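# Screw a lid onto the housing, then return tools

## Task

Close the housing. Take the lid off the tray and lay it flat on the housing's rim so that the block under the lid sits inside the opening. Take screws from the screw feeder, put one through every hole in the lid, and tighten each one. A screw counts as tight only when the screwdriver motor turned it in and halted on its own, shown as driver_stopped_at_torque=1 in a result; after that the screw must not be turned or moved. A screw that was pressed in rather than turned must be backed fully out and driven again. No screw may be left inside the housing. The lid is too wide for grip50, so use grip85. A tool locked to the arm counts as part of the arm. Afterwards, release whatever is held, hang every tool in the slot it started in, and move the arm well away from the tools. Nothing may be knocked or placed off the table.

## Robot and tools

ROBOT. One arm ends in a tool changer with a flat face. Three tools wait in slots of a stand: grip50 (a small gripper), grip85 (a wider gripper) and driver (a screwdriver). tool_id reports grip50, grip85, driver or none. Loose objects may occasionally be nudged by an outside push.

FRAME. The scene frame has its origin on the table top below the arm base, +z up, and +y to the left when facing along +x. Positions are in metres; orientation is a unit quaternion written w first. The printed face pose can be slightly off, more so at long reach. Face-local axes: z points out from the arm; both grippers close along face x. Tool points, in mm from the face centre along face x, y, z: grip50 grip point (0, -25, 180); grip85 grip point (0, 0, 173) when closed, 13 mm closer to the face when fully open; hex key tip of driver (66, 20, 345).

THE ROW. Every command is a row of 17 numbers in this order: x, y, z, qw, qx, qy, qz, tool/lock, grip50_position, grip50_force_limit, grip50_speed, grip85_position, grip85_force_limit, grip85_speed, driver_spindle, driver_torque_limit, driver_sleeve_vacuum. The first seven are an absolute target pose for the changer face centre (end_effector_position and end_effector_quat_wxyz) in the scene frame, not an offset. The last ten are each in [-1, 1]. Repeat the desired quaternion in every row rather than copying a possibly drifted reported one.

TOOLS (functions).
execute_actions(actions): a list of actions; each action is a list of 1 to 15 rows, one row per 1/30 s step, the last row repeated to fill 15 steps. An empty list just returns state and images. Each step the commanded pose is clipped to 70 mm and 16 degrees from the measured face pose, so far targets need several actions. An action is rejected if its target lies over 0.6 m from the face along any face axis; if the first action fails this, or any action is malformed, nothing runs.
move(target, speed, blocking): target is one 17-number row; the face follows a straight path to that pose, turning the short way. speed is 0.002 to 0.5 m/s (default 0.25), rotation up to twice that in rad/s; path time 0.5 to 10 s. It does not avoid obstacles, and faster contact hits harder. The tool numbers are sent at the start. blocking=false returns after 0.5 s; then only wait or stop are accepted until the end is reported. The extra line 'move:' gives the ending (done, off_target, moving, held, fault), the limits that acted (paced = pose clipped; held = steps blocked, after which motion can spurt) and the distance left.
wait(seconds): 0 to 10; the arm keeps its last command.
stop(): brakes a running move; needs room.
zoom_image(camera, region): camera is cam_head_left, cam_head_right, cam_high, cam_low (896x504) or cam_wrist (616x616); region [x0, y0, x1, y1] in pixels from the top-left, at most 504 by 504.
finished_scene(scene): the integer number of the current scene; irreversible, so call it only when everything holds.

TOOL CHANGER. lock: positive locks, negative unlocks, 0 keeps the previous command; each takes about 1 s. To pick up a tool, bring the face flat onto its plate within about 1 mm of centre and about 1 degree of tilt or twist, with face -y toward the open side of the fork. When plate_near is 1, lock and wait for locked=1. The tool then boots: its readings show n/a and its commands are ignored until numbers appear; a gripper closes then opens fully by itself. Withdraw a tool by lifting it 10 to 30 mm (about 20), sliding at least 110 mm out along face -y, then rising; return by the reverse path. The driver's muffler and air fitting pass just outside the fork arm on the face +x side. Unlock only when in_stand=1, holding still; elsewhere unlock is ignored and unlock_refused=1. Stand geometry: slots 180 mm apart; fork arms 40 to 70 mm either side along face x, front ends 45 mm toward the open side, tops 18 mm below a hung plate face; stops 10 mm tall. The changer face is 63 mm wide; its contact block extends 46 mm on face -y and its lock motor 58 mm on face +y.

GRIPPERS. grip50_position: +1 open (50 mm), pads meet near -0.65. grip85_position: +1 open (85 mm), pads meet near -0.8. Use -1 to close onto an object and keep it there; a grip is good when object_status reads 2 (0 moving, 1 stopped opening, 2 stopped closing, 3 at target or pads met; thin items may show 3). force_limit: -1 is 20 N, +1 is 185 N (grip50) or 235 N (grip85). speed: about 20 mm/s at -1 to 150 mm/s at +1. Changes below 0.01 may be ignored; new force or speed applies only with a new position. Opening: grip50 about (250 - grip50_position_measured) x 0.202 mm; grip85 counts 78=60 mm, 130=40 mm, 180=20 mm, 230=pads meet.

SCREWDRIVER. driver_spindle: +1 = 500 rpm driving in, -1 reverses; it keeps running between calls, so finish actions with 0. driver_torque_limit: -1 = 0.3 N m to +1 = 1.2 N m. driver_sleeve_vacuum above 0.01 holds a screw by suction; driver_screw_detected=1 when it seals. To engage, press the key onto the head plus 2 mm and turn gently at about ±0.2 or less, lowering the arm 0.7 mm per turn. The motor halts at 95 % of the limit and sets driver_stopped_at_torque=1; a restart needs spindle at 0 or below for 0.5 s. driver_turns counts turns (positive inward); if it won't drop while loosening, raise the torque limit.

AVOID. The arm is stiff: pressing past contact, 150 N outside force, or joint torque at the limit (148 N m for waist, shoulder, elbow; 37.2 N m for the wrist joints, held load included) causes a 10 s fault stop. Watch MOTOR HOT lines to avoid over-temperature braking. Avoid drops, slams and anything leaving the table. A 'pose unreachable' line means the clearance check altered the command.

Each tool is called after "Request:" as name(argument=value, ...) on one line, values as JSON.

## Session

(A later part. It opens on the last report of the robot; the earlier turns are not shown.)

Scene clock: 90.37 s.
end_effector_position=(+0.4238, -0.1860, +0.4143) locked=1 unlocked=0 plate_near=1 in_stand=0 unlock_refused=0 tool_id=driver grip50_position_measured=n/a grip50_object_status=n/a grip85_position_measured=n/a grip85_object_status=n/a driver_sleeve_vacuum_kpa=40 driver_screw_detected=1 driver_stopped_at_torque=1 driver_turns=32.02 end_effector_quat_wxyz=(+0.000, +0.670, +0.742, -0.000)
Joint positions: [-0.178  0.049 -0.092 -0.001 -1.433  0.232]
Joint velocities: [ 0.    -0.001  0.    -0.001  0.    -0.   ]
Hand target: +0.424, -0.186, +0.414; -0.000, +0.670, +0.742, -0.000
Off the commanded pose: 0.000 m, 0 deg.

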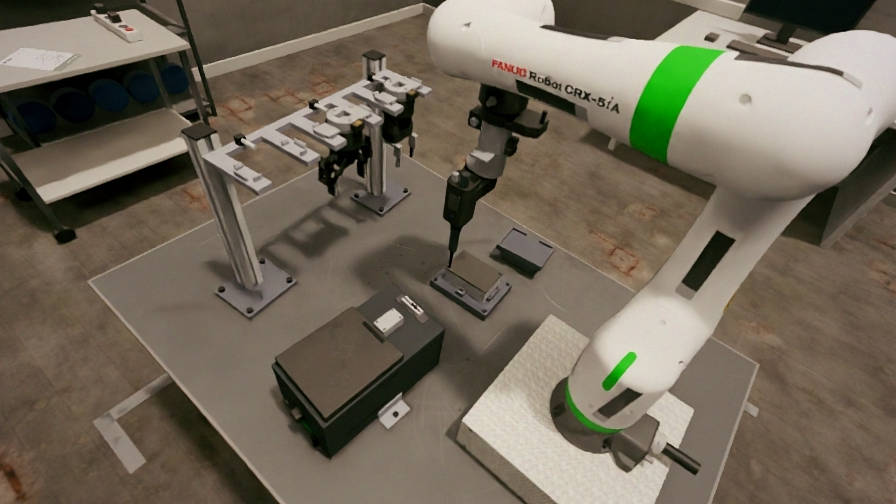

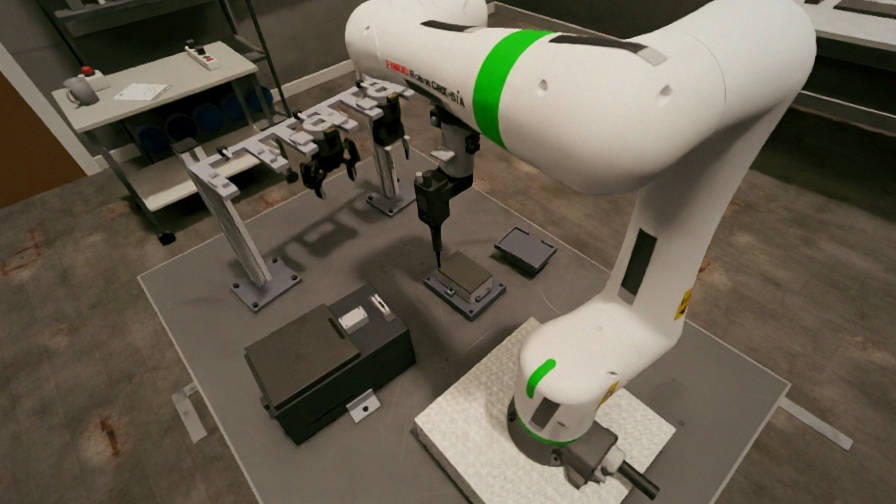

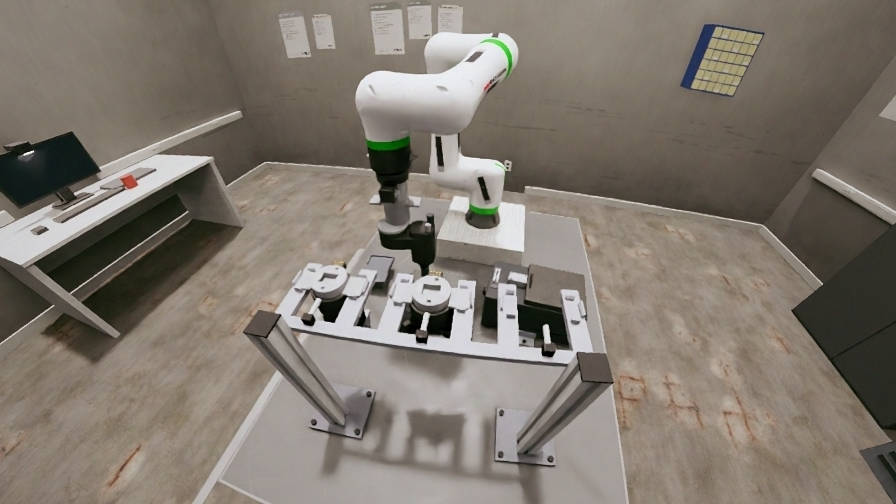

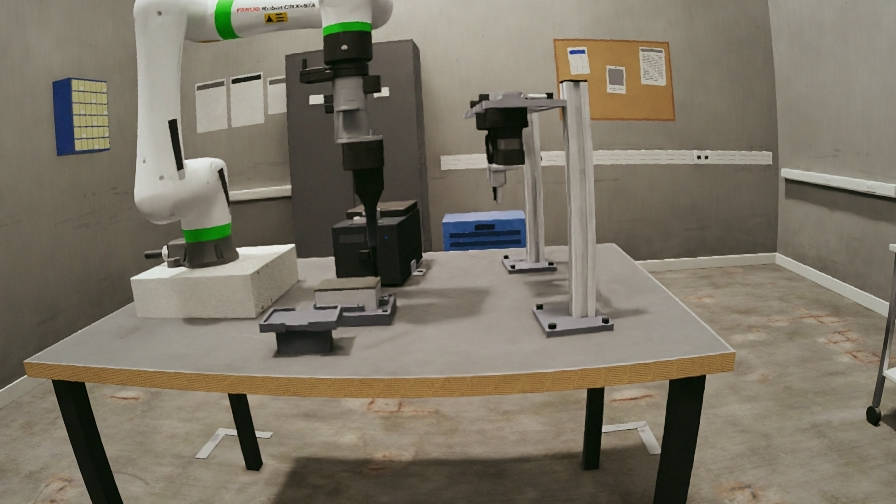

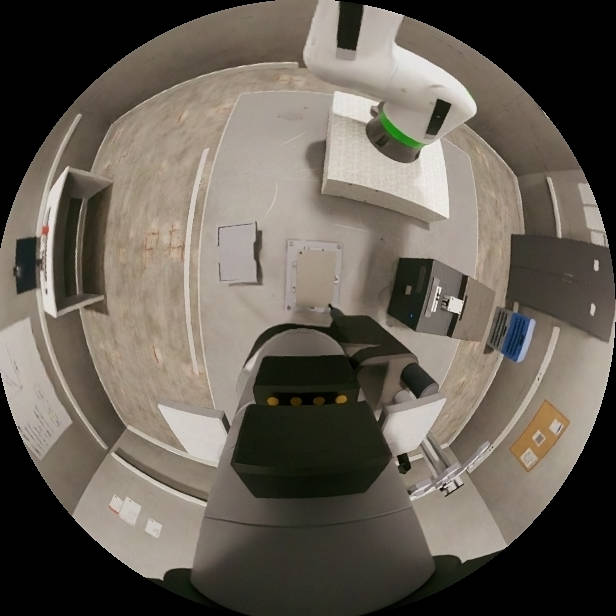

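Seated after 9 turns.

Request:
move(target=[0.4238,-0.186,0.445,0,0.6704,0.742,0,0,0,0,0,0,0,0,0,0,0], speed=0.03)

Request:
move(target=[0.3692,0.0175,0.55,0,0.6704,0.742,0,0,0,0,0,0,0,0,0,0,0], speed=0.2)

Request:
move(target=[0.3692,0.0175,0.519,0,0.6704,0.742,0,0,0,0,0,0,0,0,0,0,0], speed=0.04)

Request:
zoom_image(camera="cam_head_left", region=[390,250,470,330])

Request:
zoom_image(camera="cam_low", region=[345,195,385,230])

Scene clock: 91.97 s.
end_effector_position=(+0.4239, -0.1860, +0.4450) locked=1 unlocked=0 plate_near=1 in_stand=0 unlock_refused=0 tool_id=driver grip50_position_measured=n/a grip50_object_status=n/a grip85_position_measured=n/a grip85_object_status=n/a driver_sleeve_vacuum_kpa=0 driver_screw_detected=0 driver_stopped_at_torque=1 driver_turns=32.02 end_effector_quat_wxyz=(+0.000, +0.670, +0.742, -0.000)
Joint positions: [-0.178  0.042 -0.028 -0.001 -1.504  0.232]
Joint velocities: [-0.     0.     0.     0.     0.001 -0.   ]
Hand target: +0.424, -0.186, +0.445; +0.000, +0.670, +0.742, -0.000
Off the commanded pose: 0.000 m, 0 deg.
move: done

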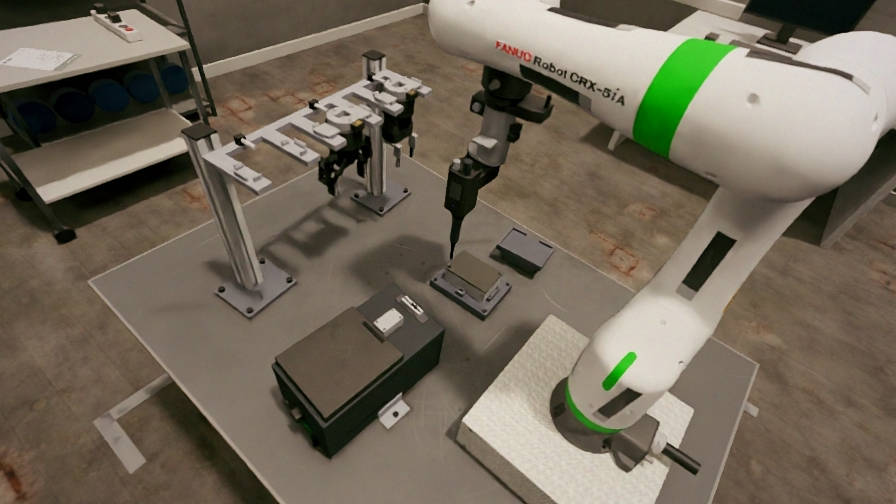

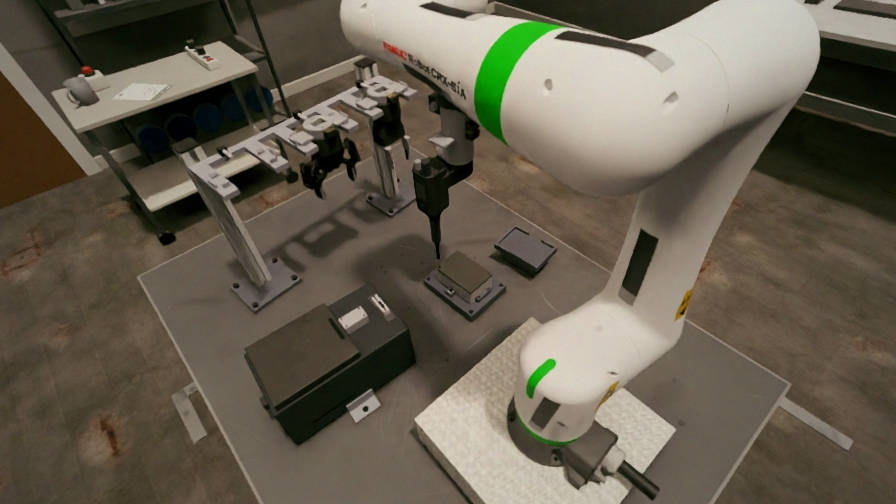

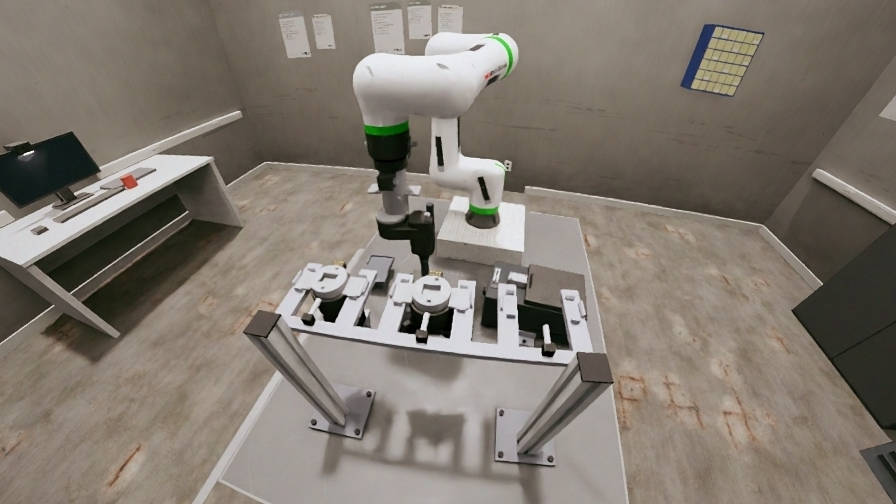

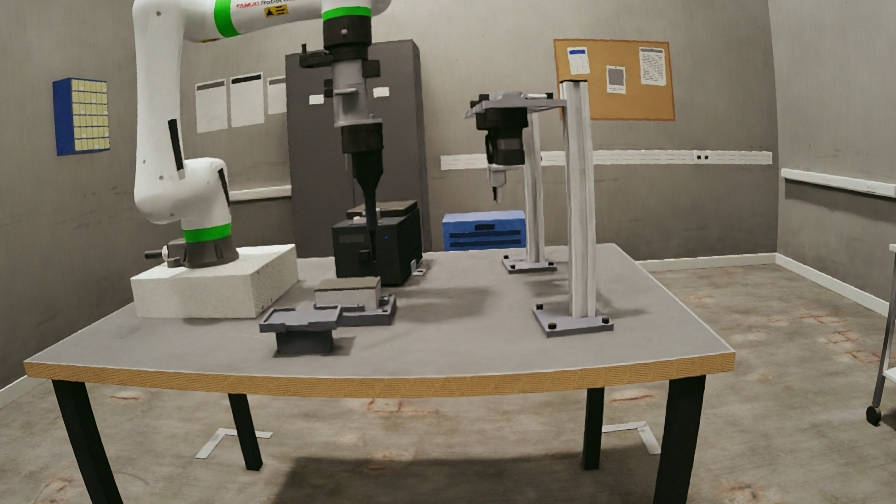

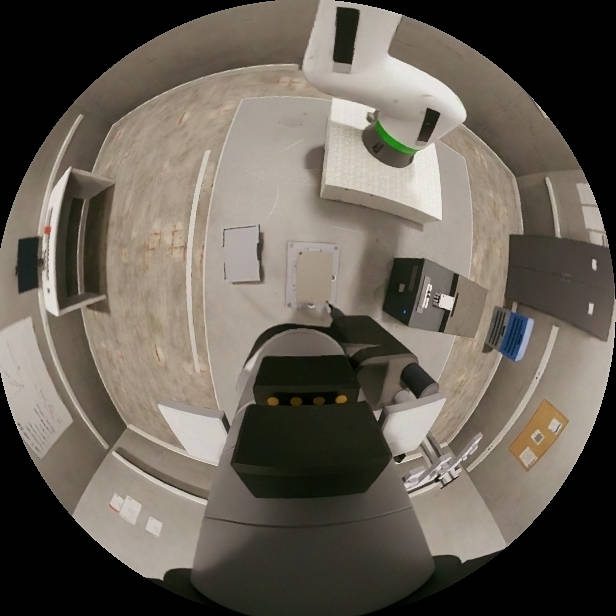

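Scene clock: 93.57 s.
end_effector_position=(+0.3691, +0.0177, +0.5503) locked=1 unlocked=0 plate_near=1 in_stand=0 unlock_refused=0 tool_id=driver grip50_position_measured=n/a grip50_object_status=n/a grip85_position_measured=n/a grip85_object_status=n/a driver_sleeve_vacuum_kpa=0 driver_screw_detected=0 driver_stopped_at_torque=1 driver_turns=32.02 end_effector_quat_wxyz=(+0.001, +0.671, +0.742, +0.000)
Joint positions: [ 0.356 -0.183  0.009 -0.002 -1.764 -0.303]
Joint velocities: [ 0.001 -0.001 -0.001 -0.001 -0.    -0.003]
Hand target: +0.369, +0.018, +0.550; +0.001, +0.671, +0.742, +0.000
Off the commanded pose: 0.000 m, 0 deg.
move: done

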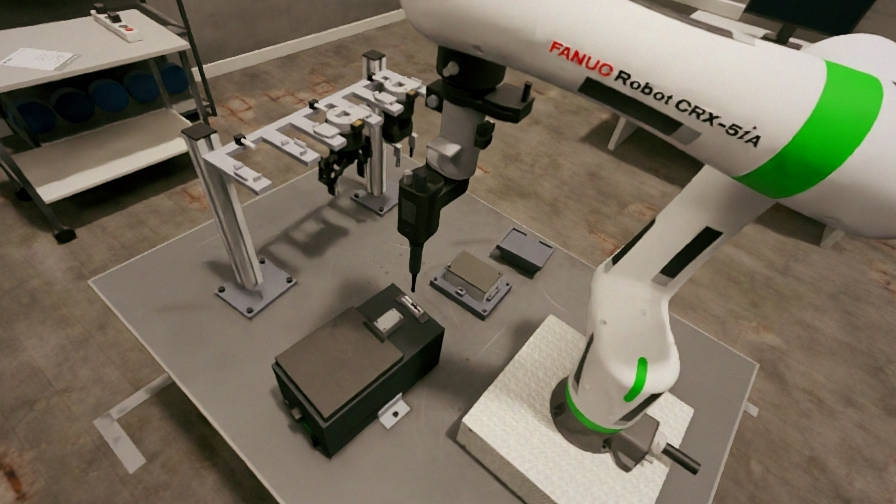

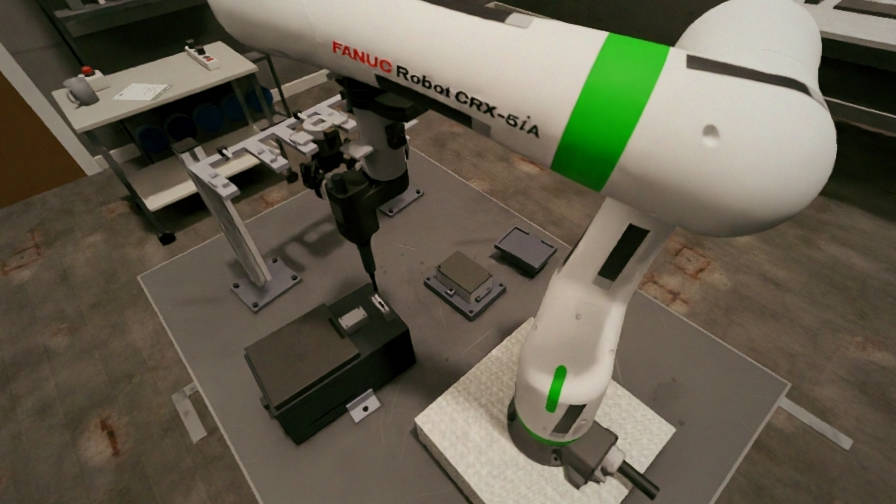

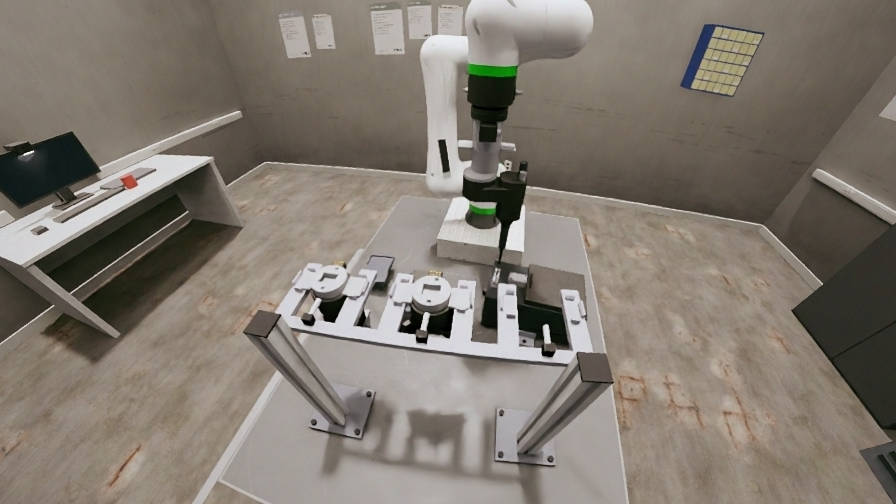

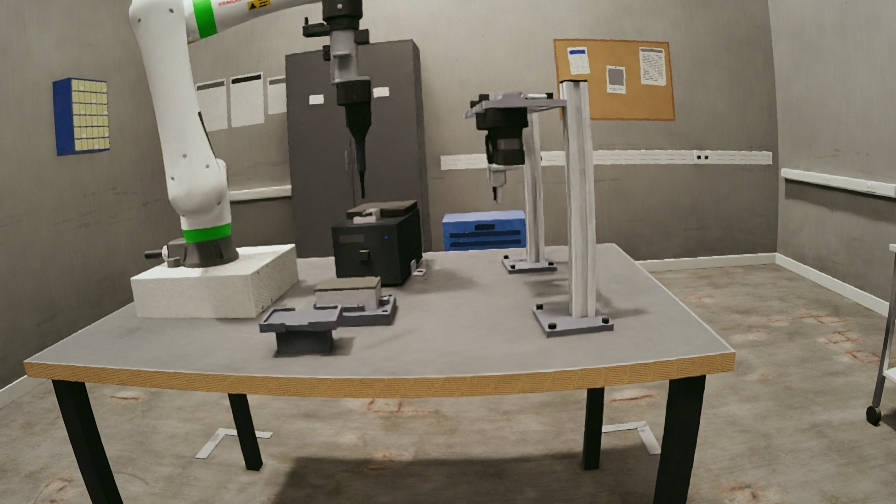

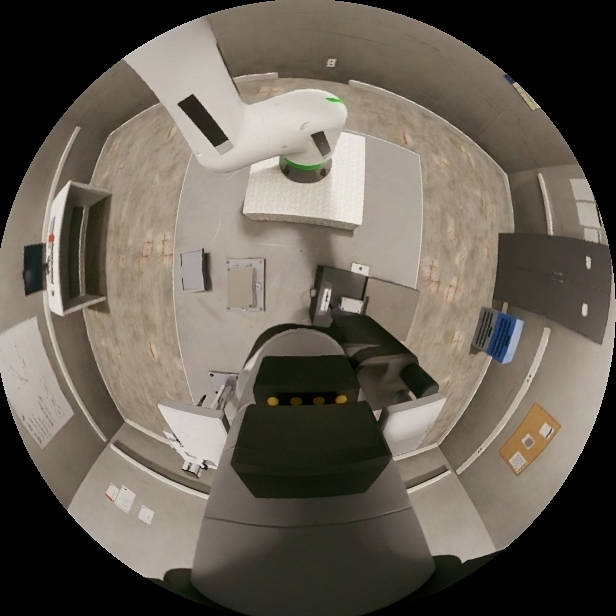

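Scene clock: 94.60 s.
end_effector_position=(+0.3691, +0.0175, +0.5190) locked=1 unlocked=0 plate_near=1 in_stand=0 unlock_refused=0 tool_id=driver grip50_position_measured=n/a grip50_object_status=n/a grip85_position_measured=n/a grip85_object_status=n/a driver_sleeve_vacuum_kpa=0 driver_screw_detected=0 driver_stopped_at_torque=1 driver_turns=32.02 end_effector_quat_wxyz=(-0.000, +0.670, +0.742, +0.000)
Joint positions: [ 0.355 -0.194 -0.073 -0.003 -1.694 -0.301]
Joint velocities: [-0.001  0.    -0.002 -0.001  0.001 -0.001]
Hand target: +0.369, +0.017, +0.519; +0.000, +0.670, +0.742, -0.000
Off the commanded pose: 0.000 m, 0 deg.
move: done

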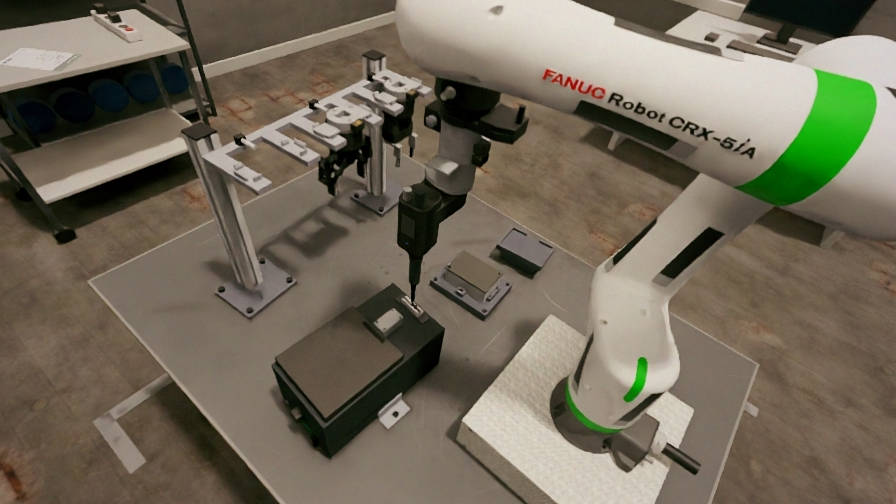

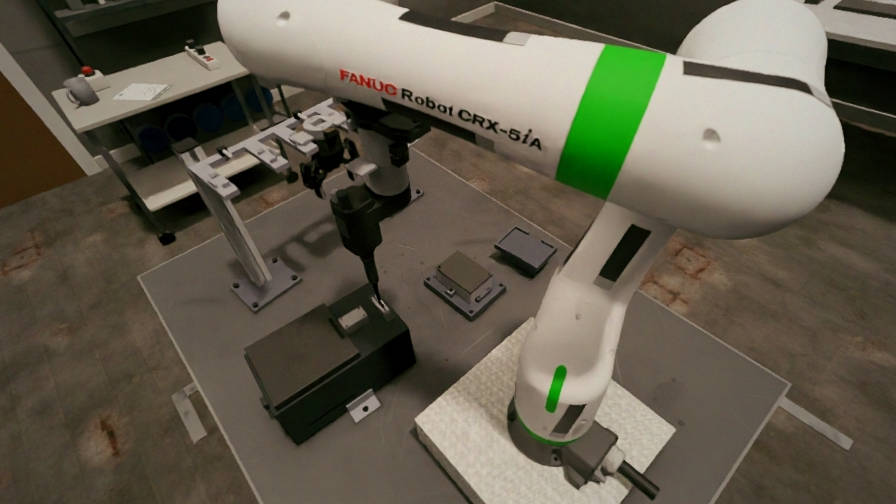

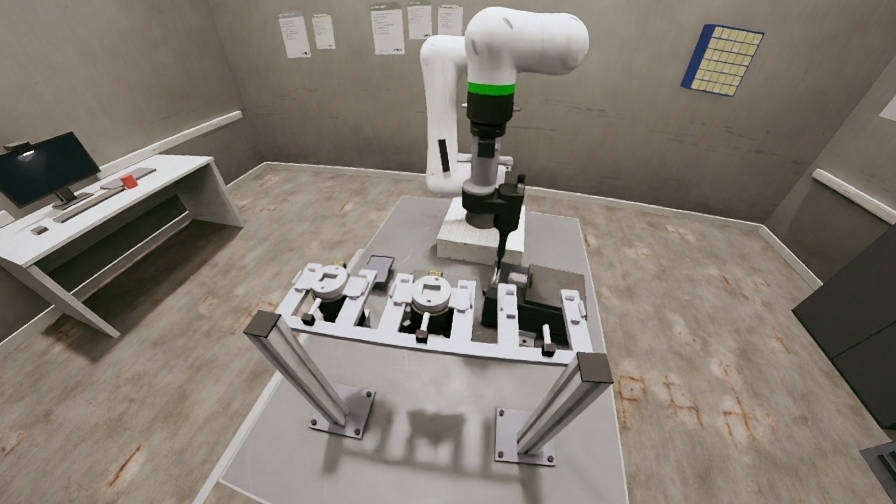

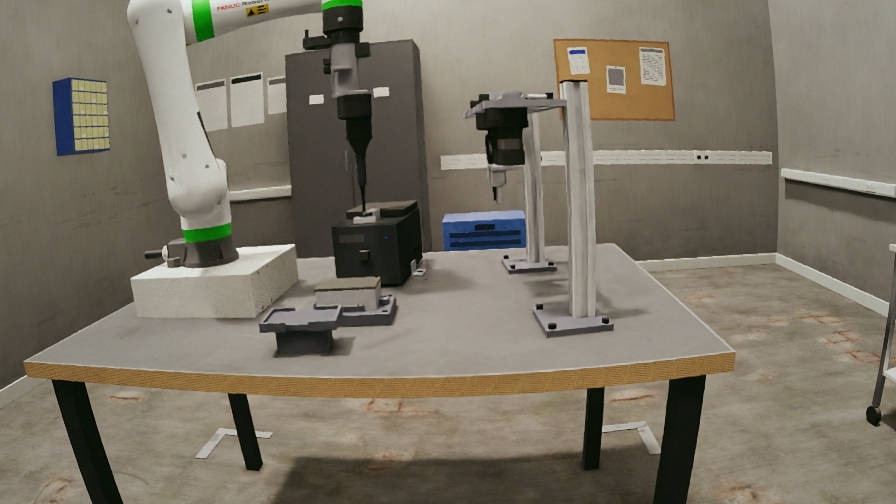

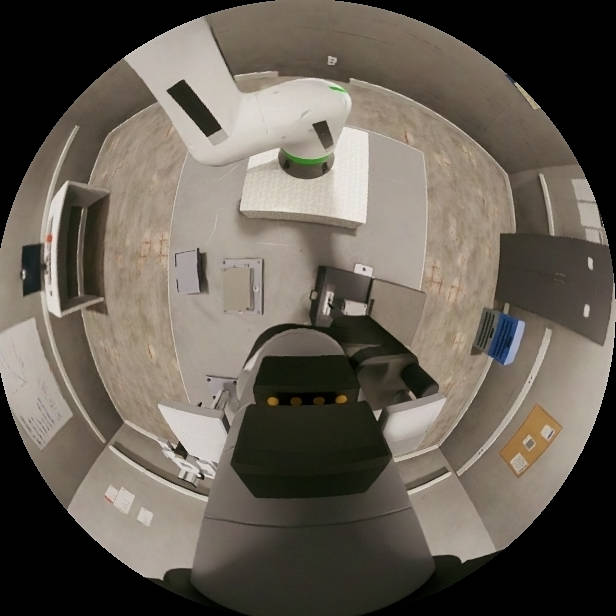

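Region (390, 250, 470, 330) of cam_head_left's 896x504 image, scaled by 6.300, with more detail than that image has.

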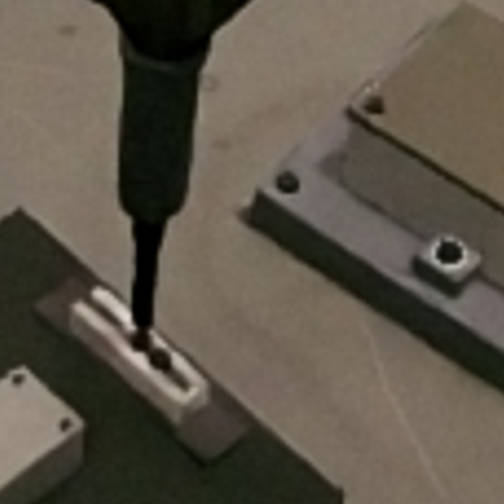

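Region (345, 195, 385, 230) of cam_low's 896x504 image, scaled by 12.600, with more detail than that image has; it fills the top 441 rows of this view, and the rest is white.

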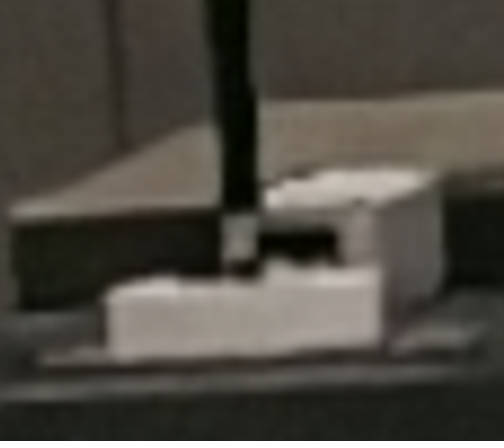

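Request:
execute_actions(actions=[[[0.3692,0.0175,0.512,0,0.6704,0.742,0,0,0,0,0,0,0,0,0.1,0,1]],[[0.3692,0.0175,0.509,0,0.6704,0.742,0,0,0,0,0,0,0,0,0.1,0,1]],[[0.3692,0.0175,0.507,0,0.6704,0.742,0,0,0,0,0,0,0,0,0.1,0,1]],[[0.3692,0.0175,0.506,0,0.6704,0.742,0,0,0,0,0,0,0,0,0,0,1]]])

Request:
move(target=[0.3692,0.0175,0.545,0,0.6704,0.742,0,0,0,0,0,0,0,0,0,0,1], speed=0.04)

Scene clock: 96.90 s.
end_effector_position=(+0.3692, +0.0175, +0.5060) locked=1 unlocked=0 plate_near=1 in_stand=0 unlock_refused=0 tool_id=driver grip50_position_measured=n/a grip50_object_status=n/a grip85_position_measured=n/a grip85_object_status=n/a driver_sleeve_vacuum_kpa=40 driver_screw_detected=1 driver_stopped_at_torque=0 driver_turns=33.26 end_effector_quat_wxyz=(+0.000, +0.670, +0.742, +0.000)
Joint positions: [ 0.355 -0.198 -0.106 -0.003 -1.664 -0.301]
Joint velocities: [-0.     0.    -0.001 -0.    -0.    -0.001]
Hand target: +0.369, +0.017, +0.506; +0.000, +0.670, +0.742, -0.000
Off the commanded pose: 0.000 m, 0 deg.

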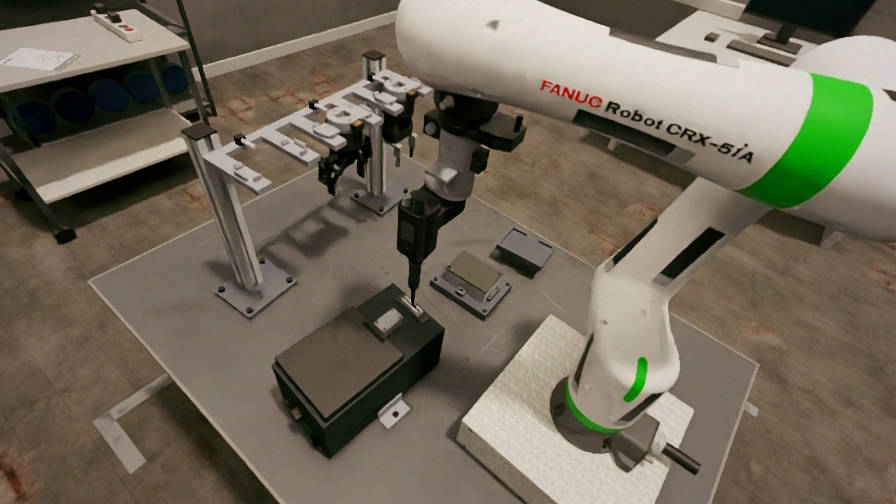

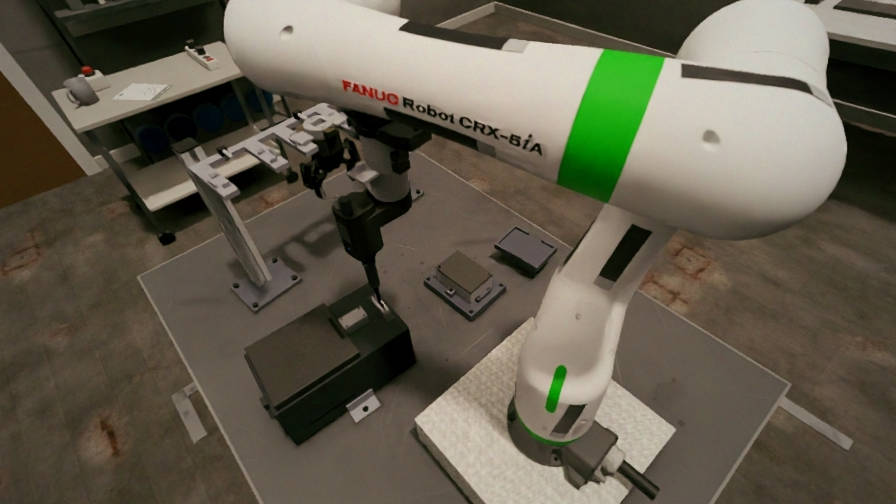

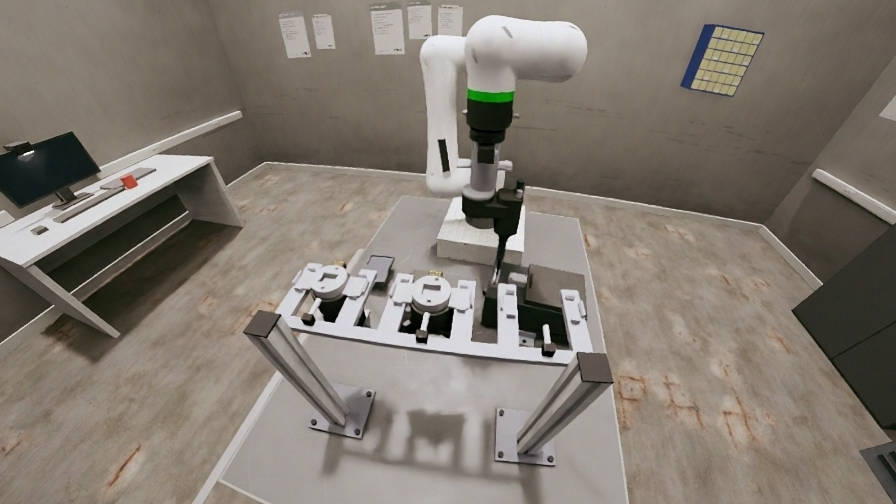

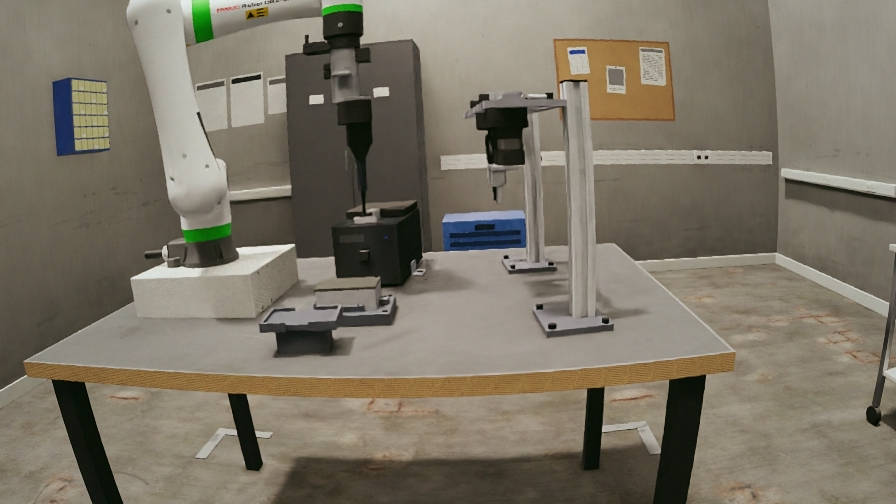

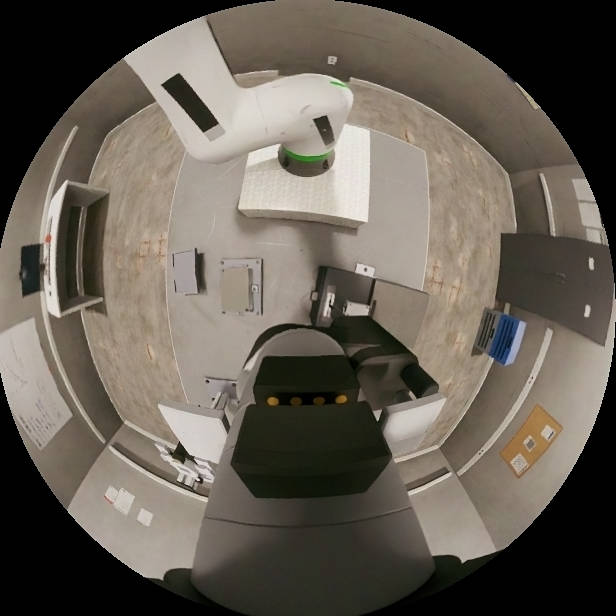

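Scene clock: 98.13 s.
end_effector_position=(+0.3693, +0.0176, +0.5450) locked=1 unlocked=0 plate_near=1 in_stand=0 unlock_refused=0 tool_id=driver grip50_position_measured=n/a grip50_object_status=n/a grip85_position_measured=n/a grip85_object_status=n/a driver_sleeve_vacuum_kpa=39 driver_screw_detected=1 driver_stopped_at_torque=0 driver_turns=33.26 end_effector_quat_wxyz=(+0.000, +0.670, +0.742, -0.000)
Joint positions: [ 0.355 -0.184 -0.004 -0.003 -1.753 -0.301]
Joint velocities: [-0.    -0.001  0.001 -0.     0.     0.001]
Hand target: +0.369, +0.018, +0.545; -0.000, +0.671, +0.742, +0.000
Off the commanded pose: 0.000 m, 0 deg.
move: done

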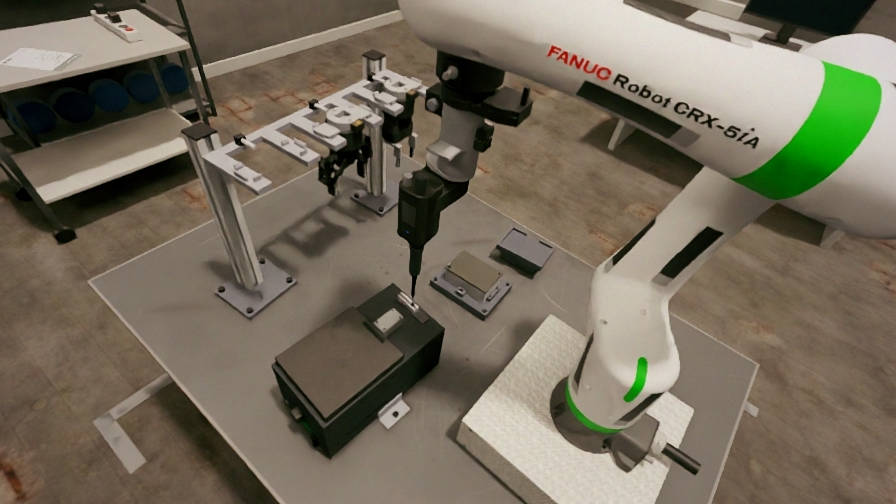

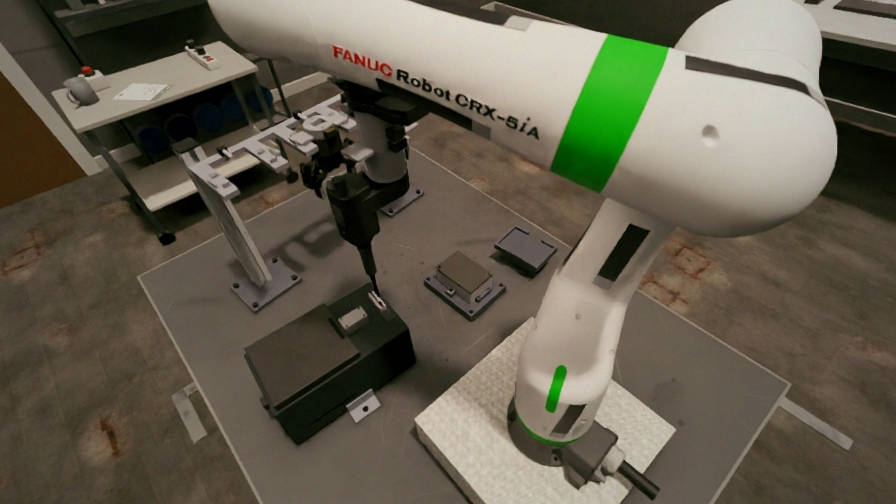

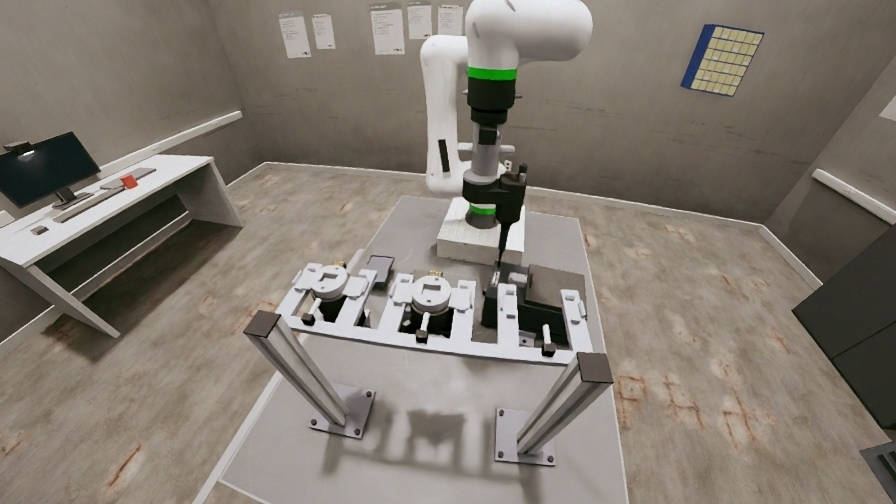

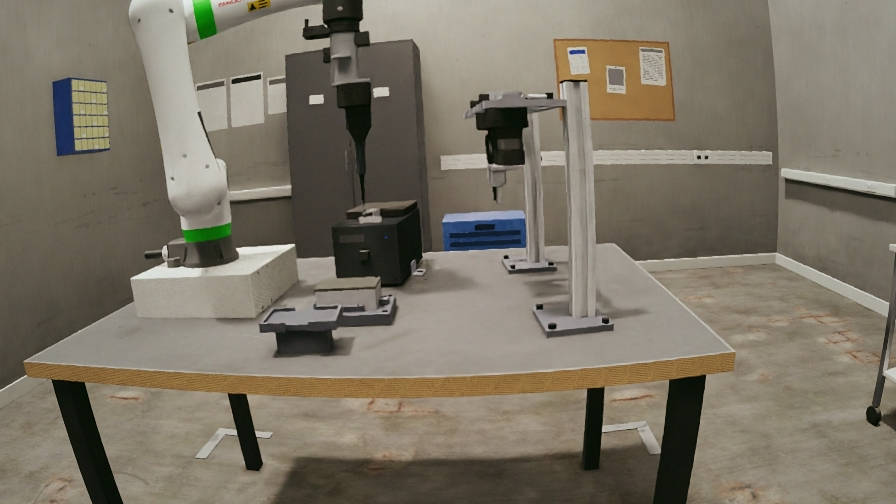

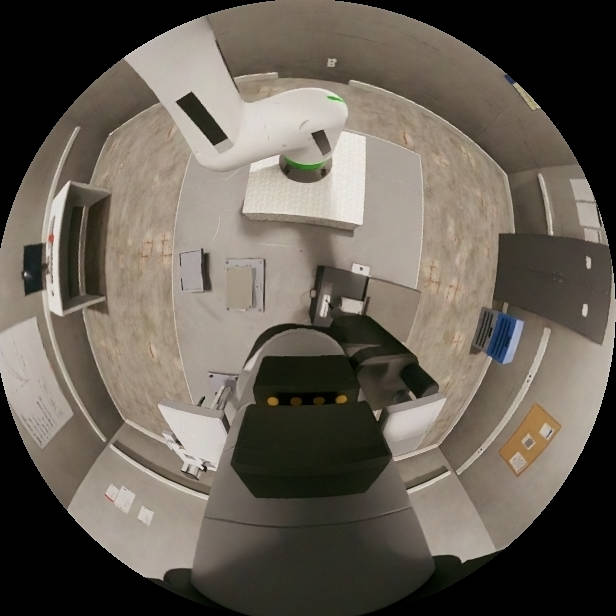

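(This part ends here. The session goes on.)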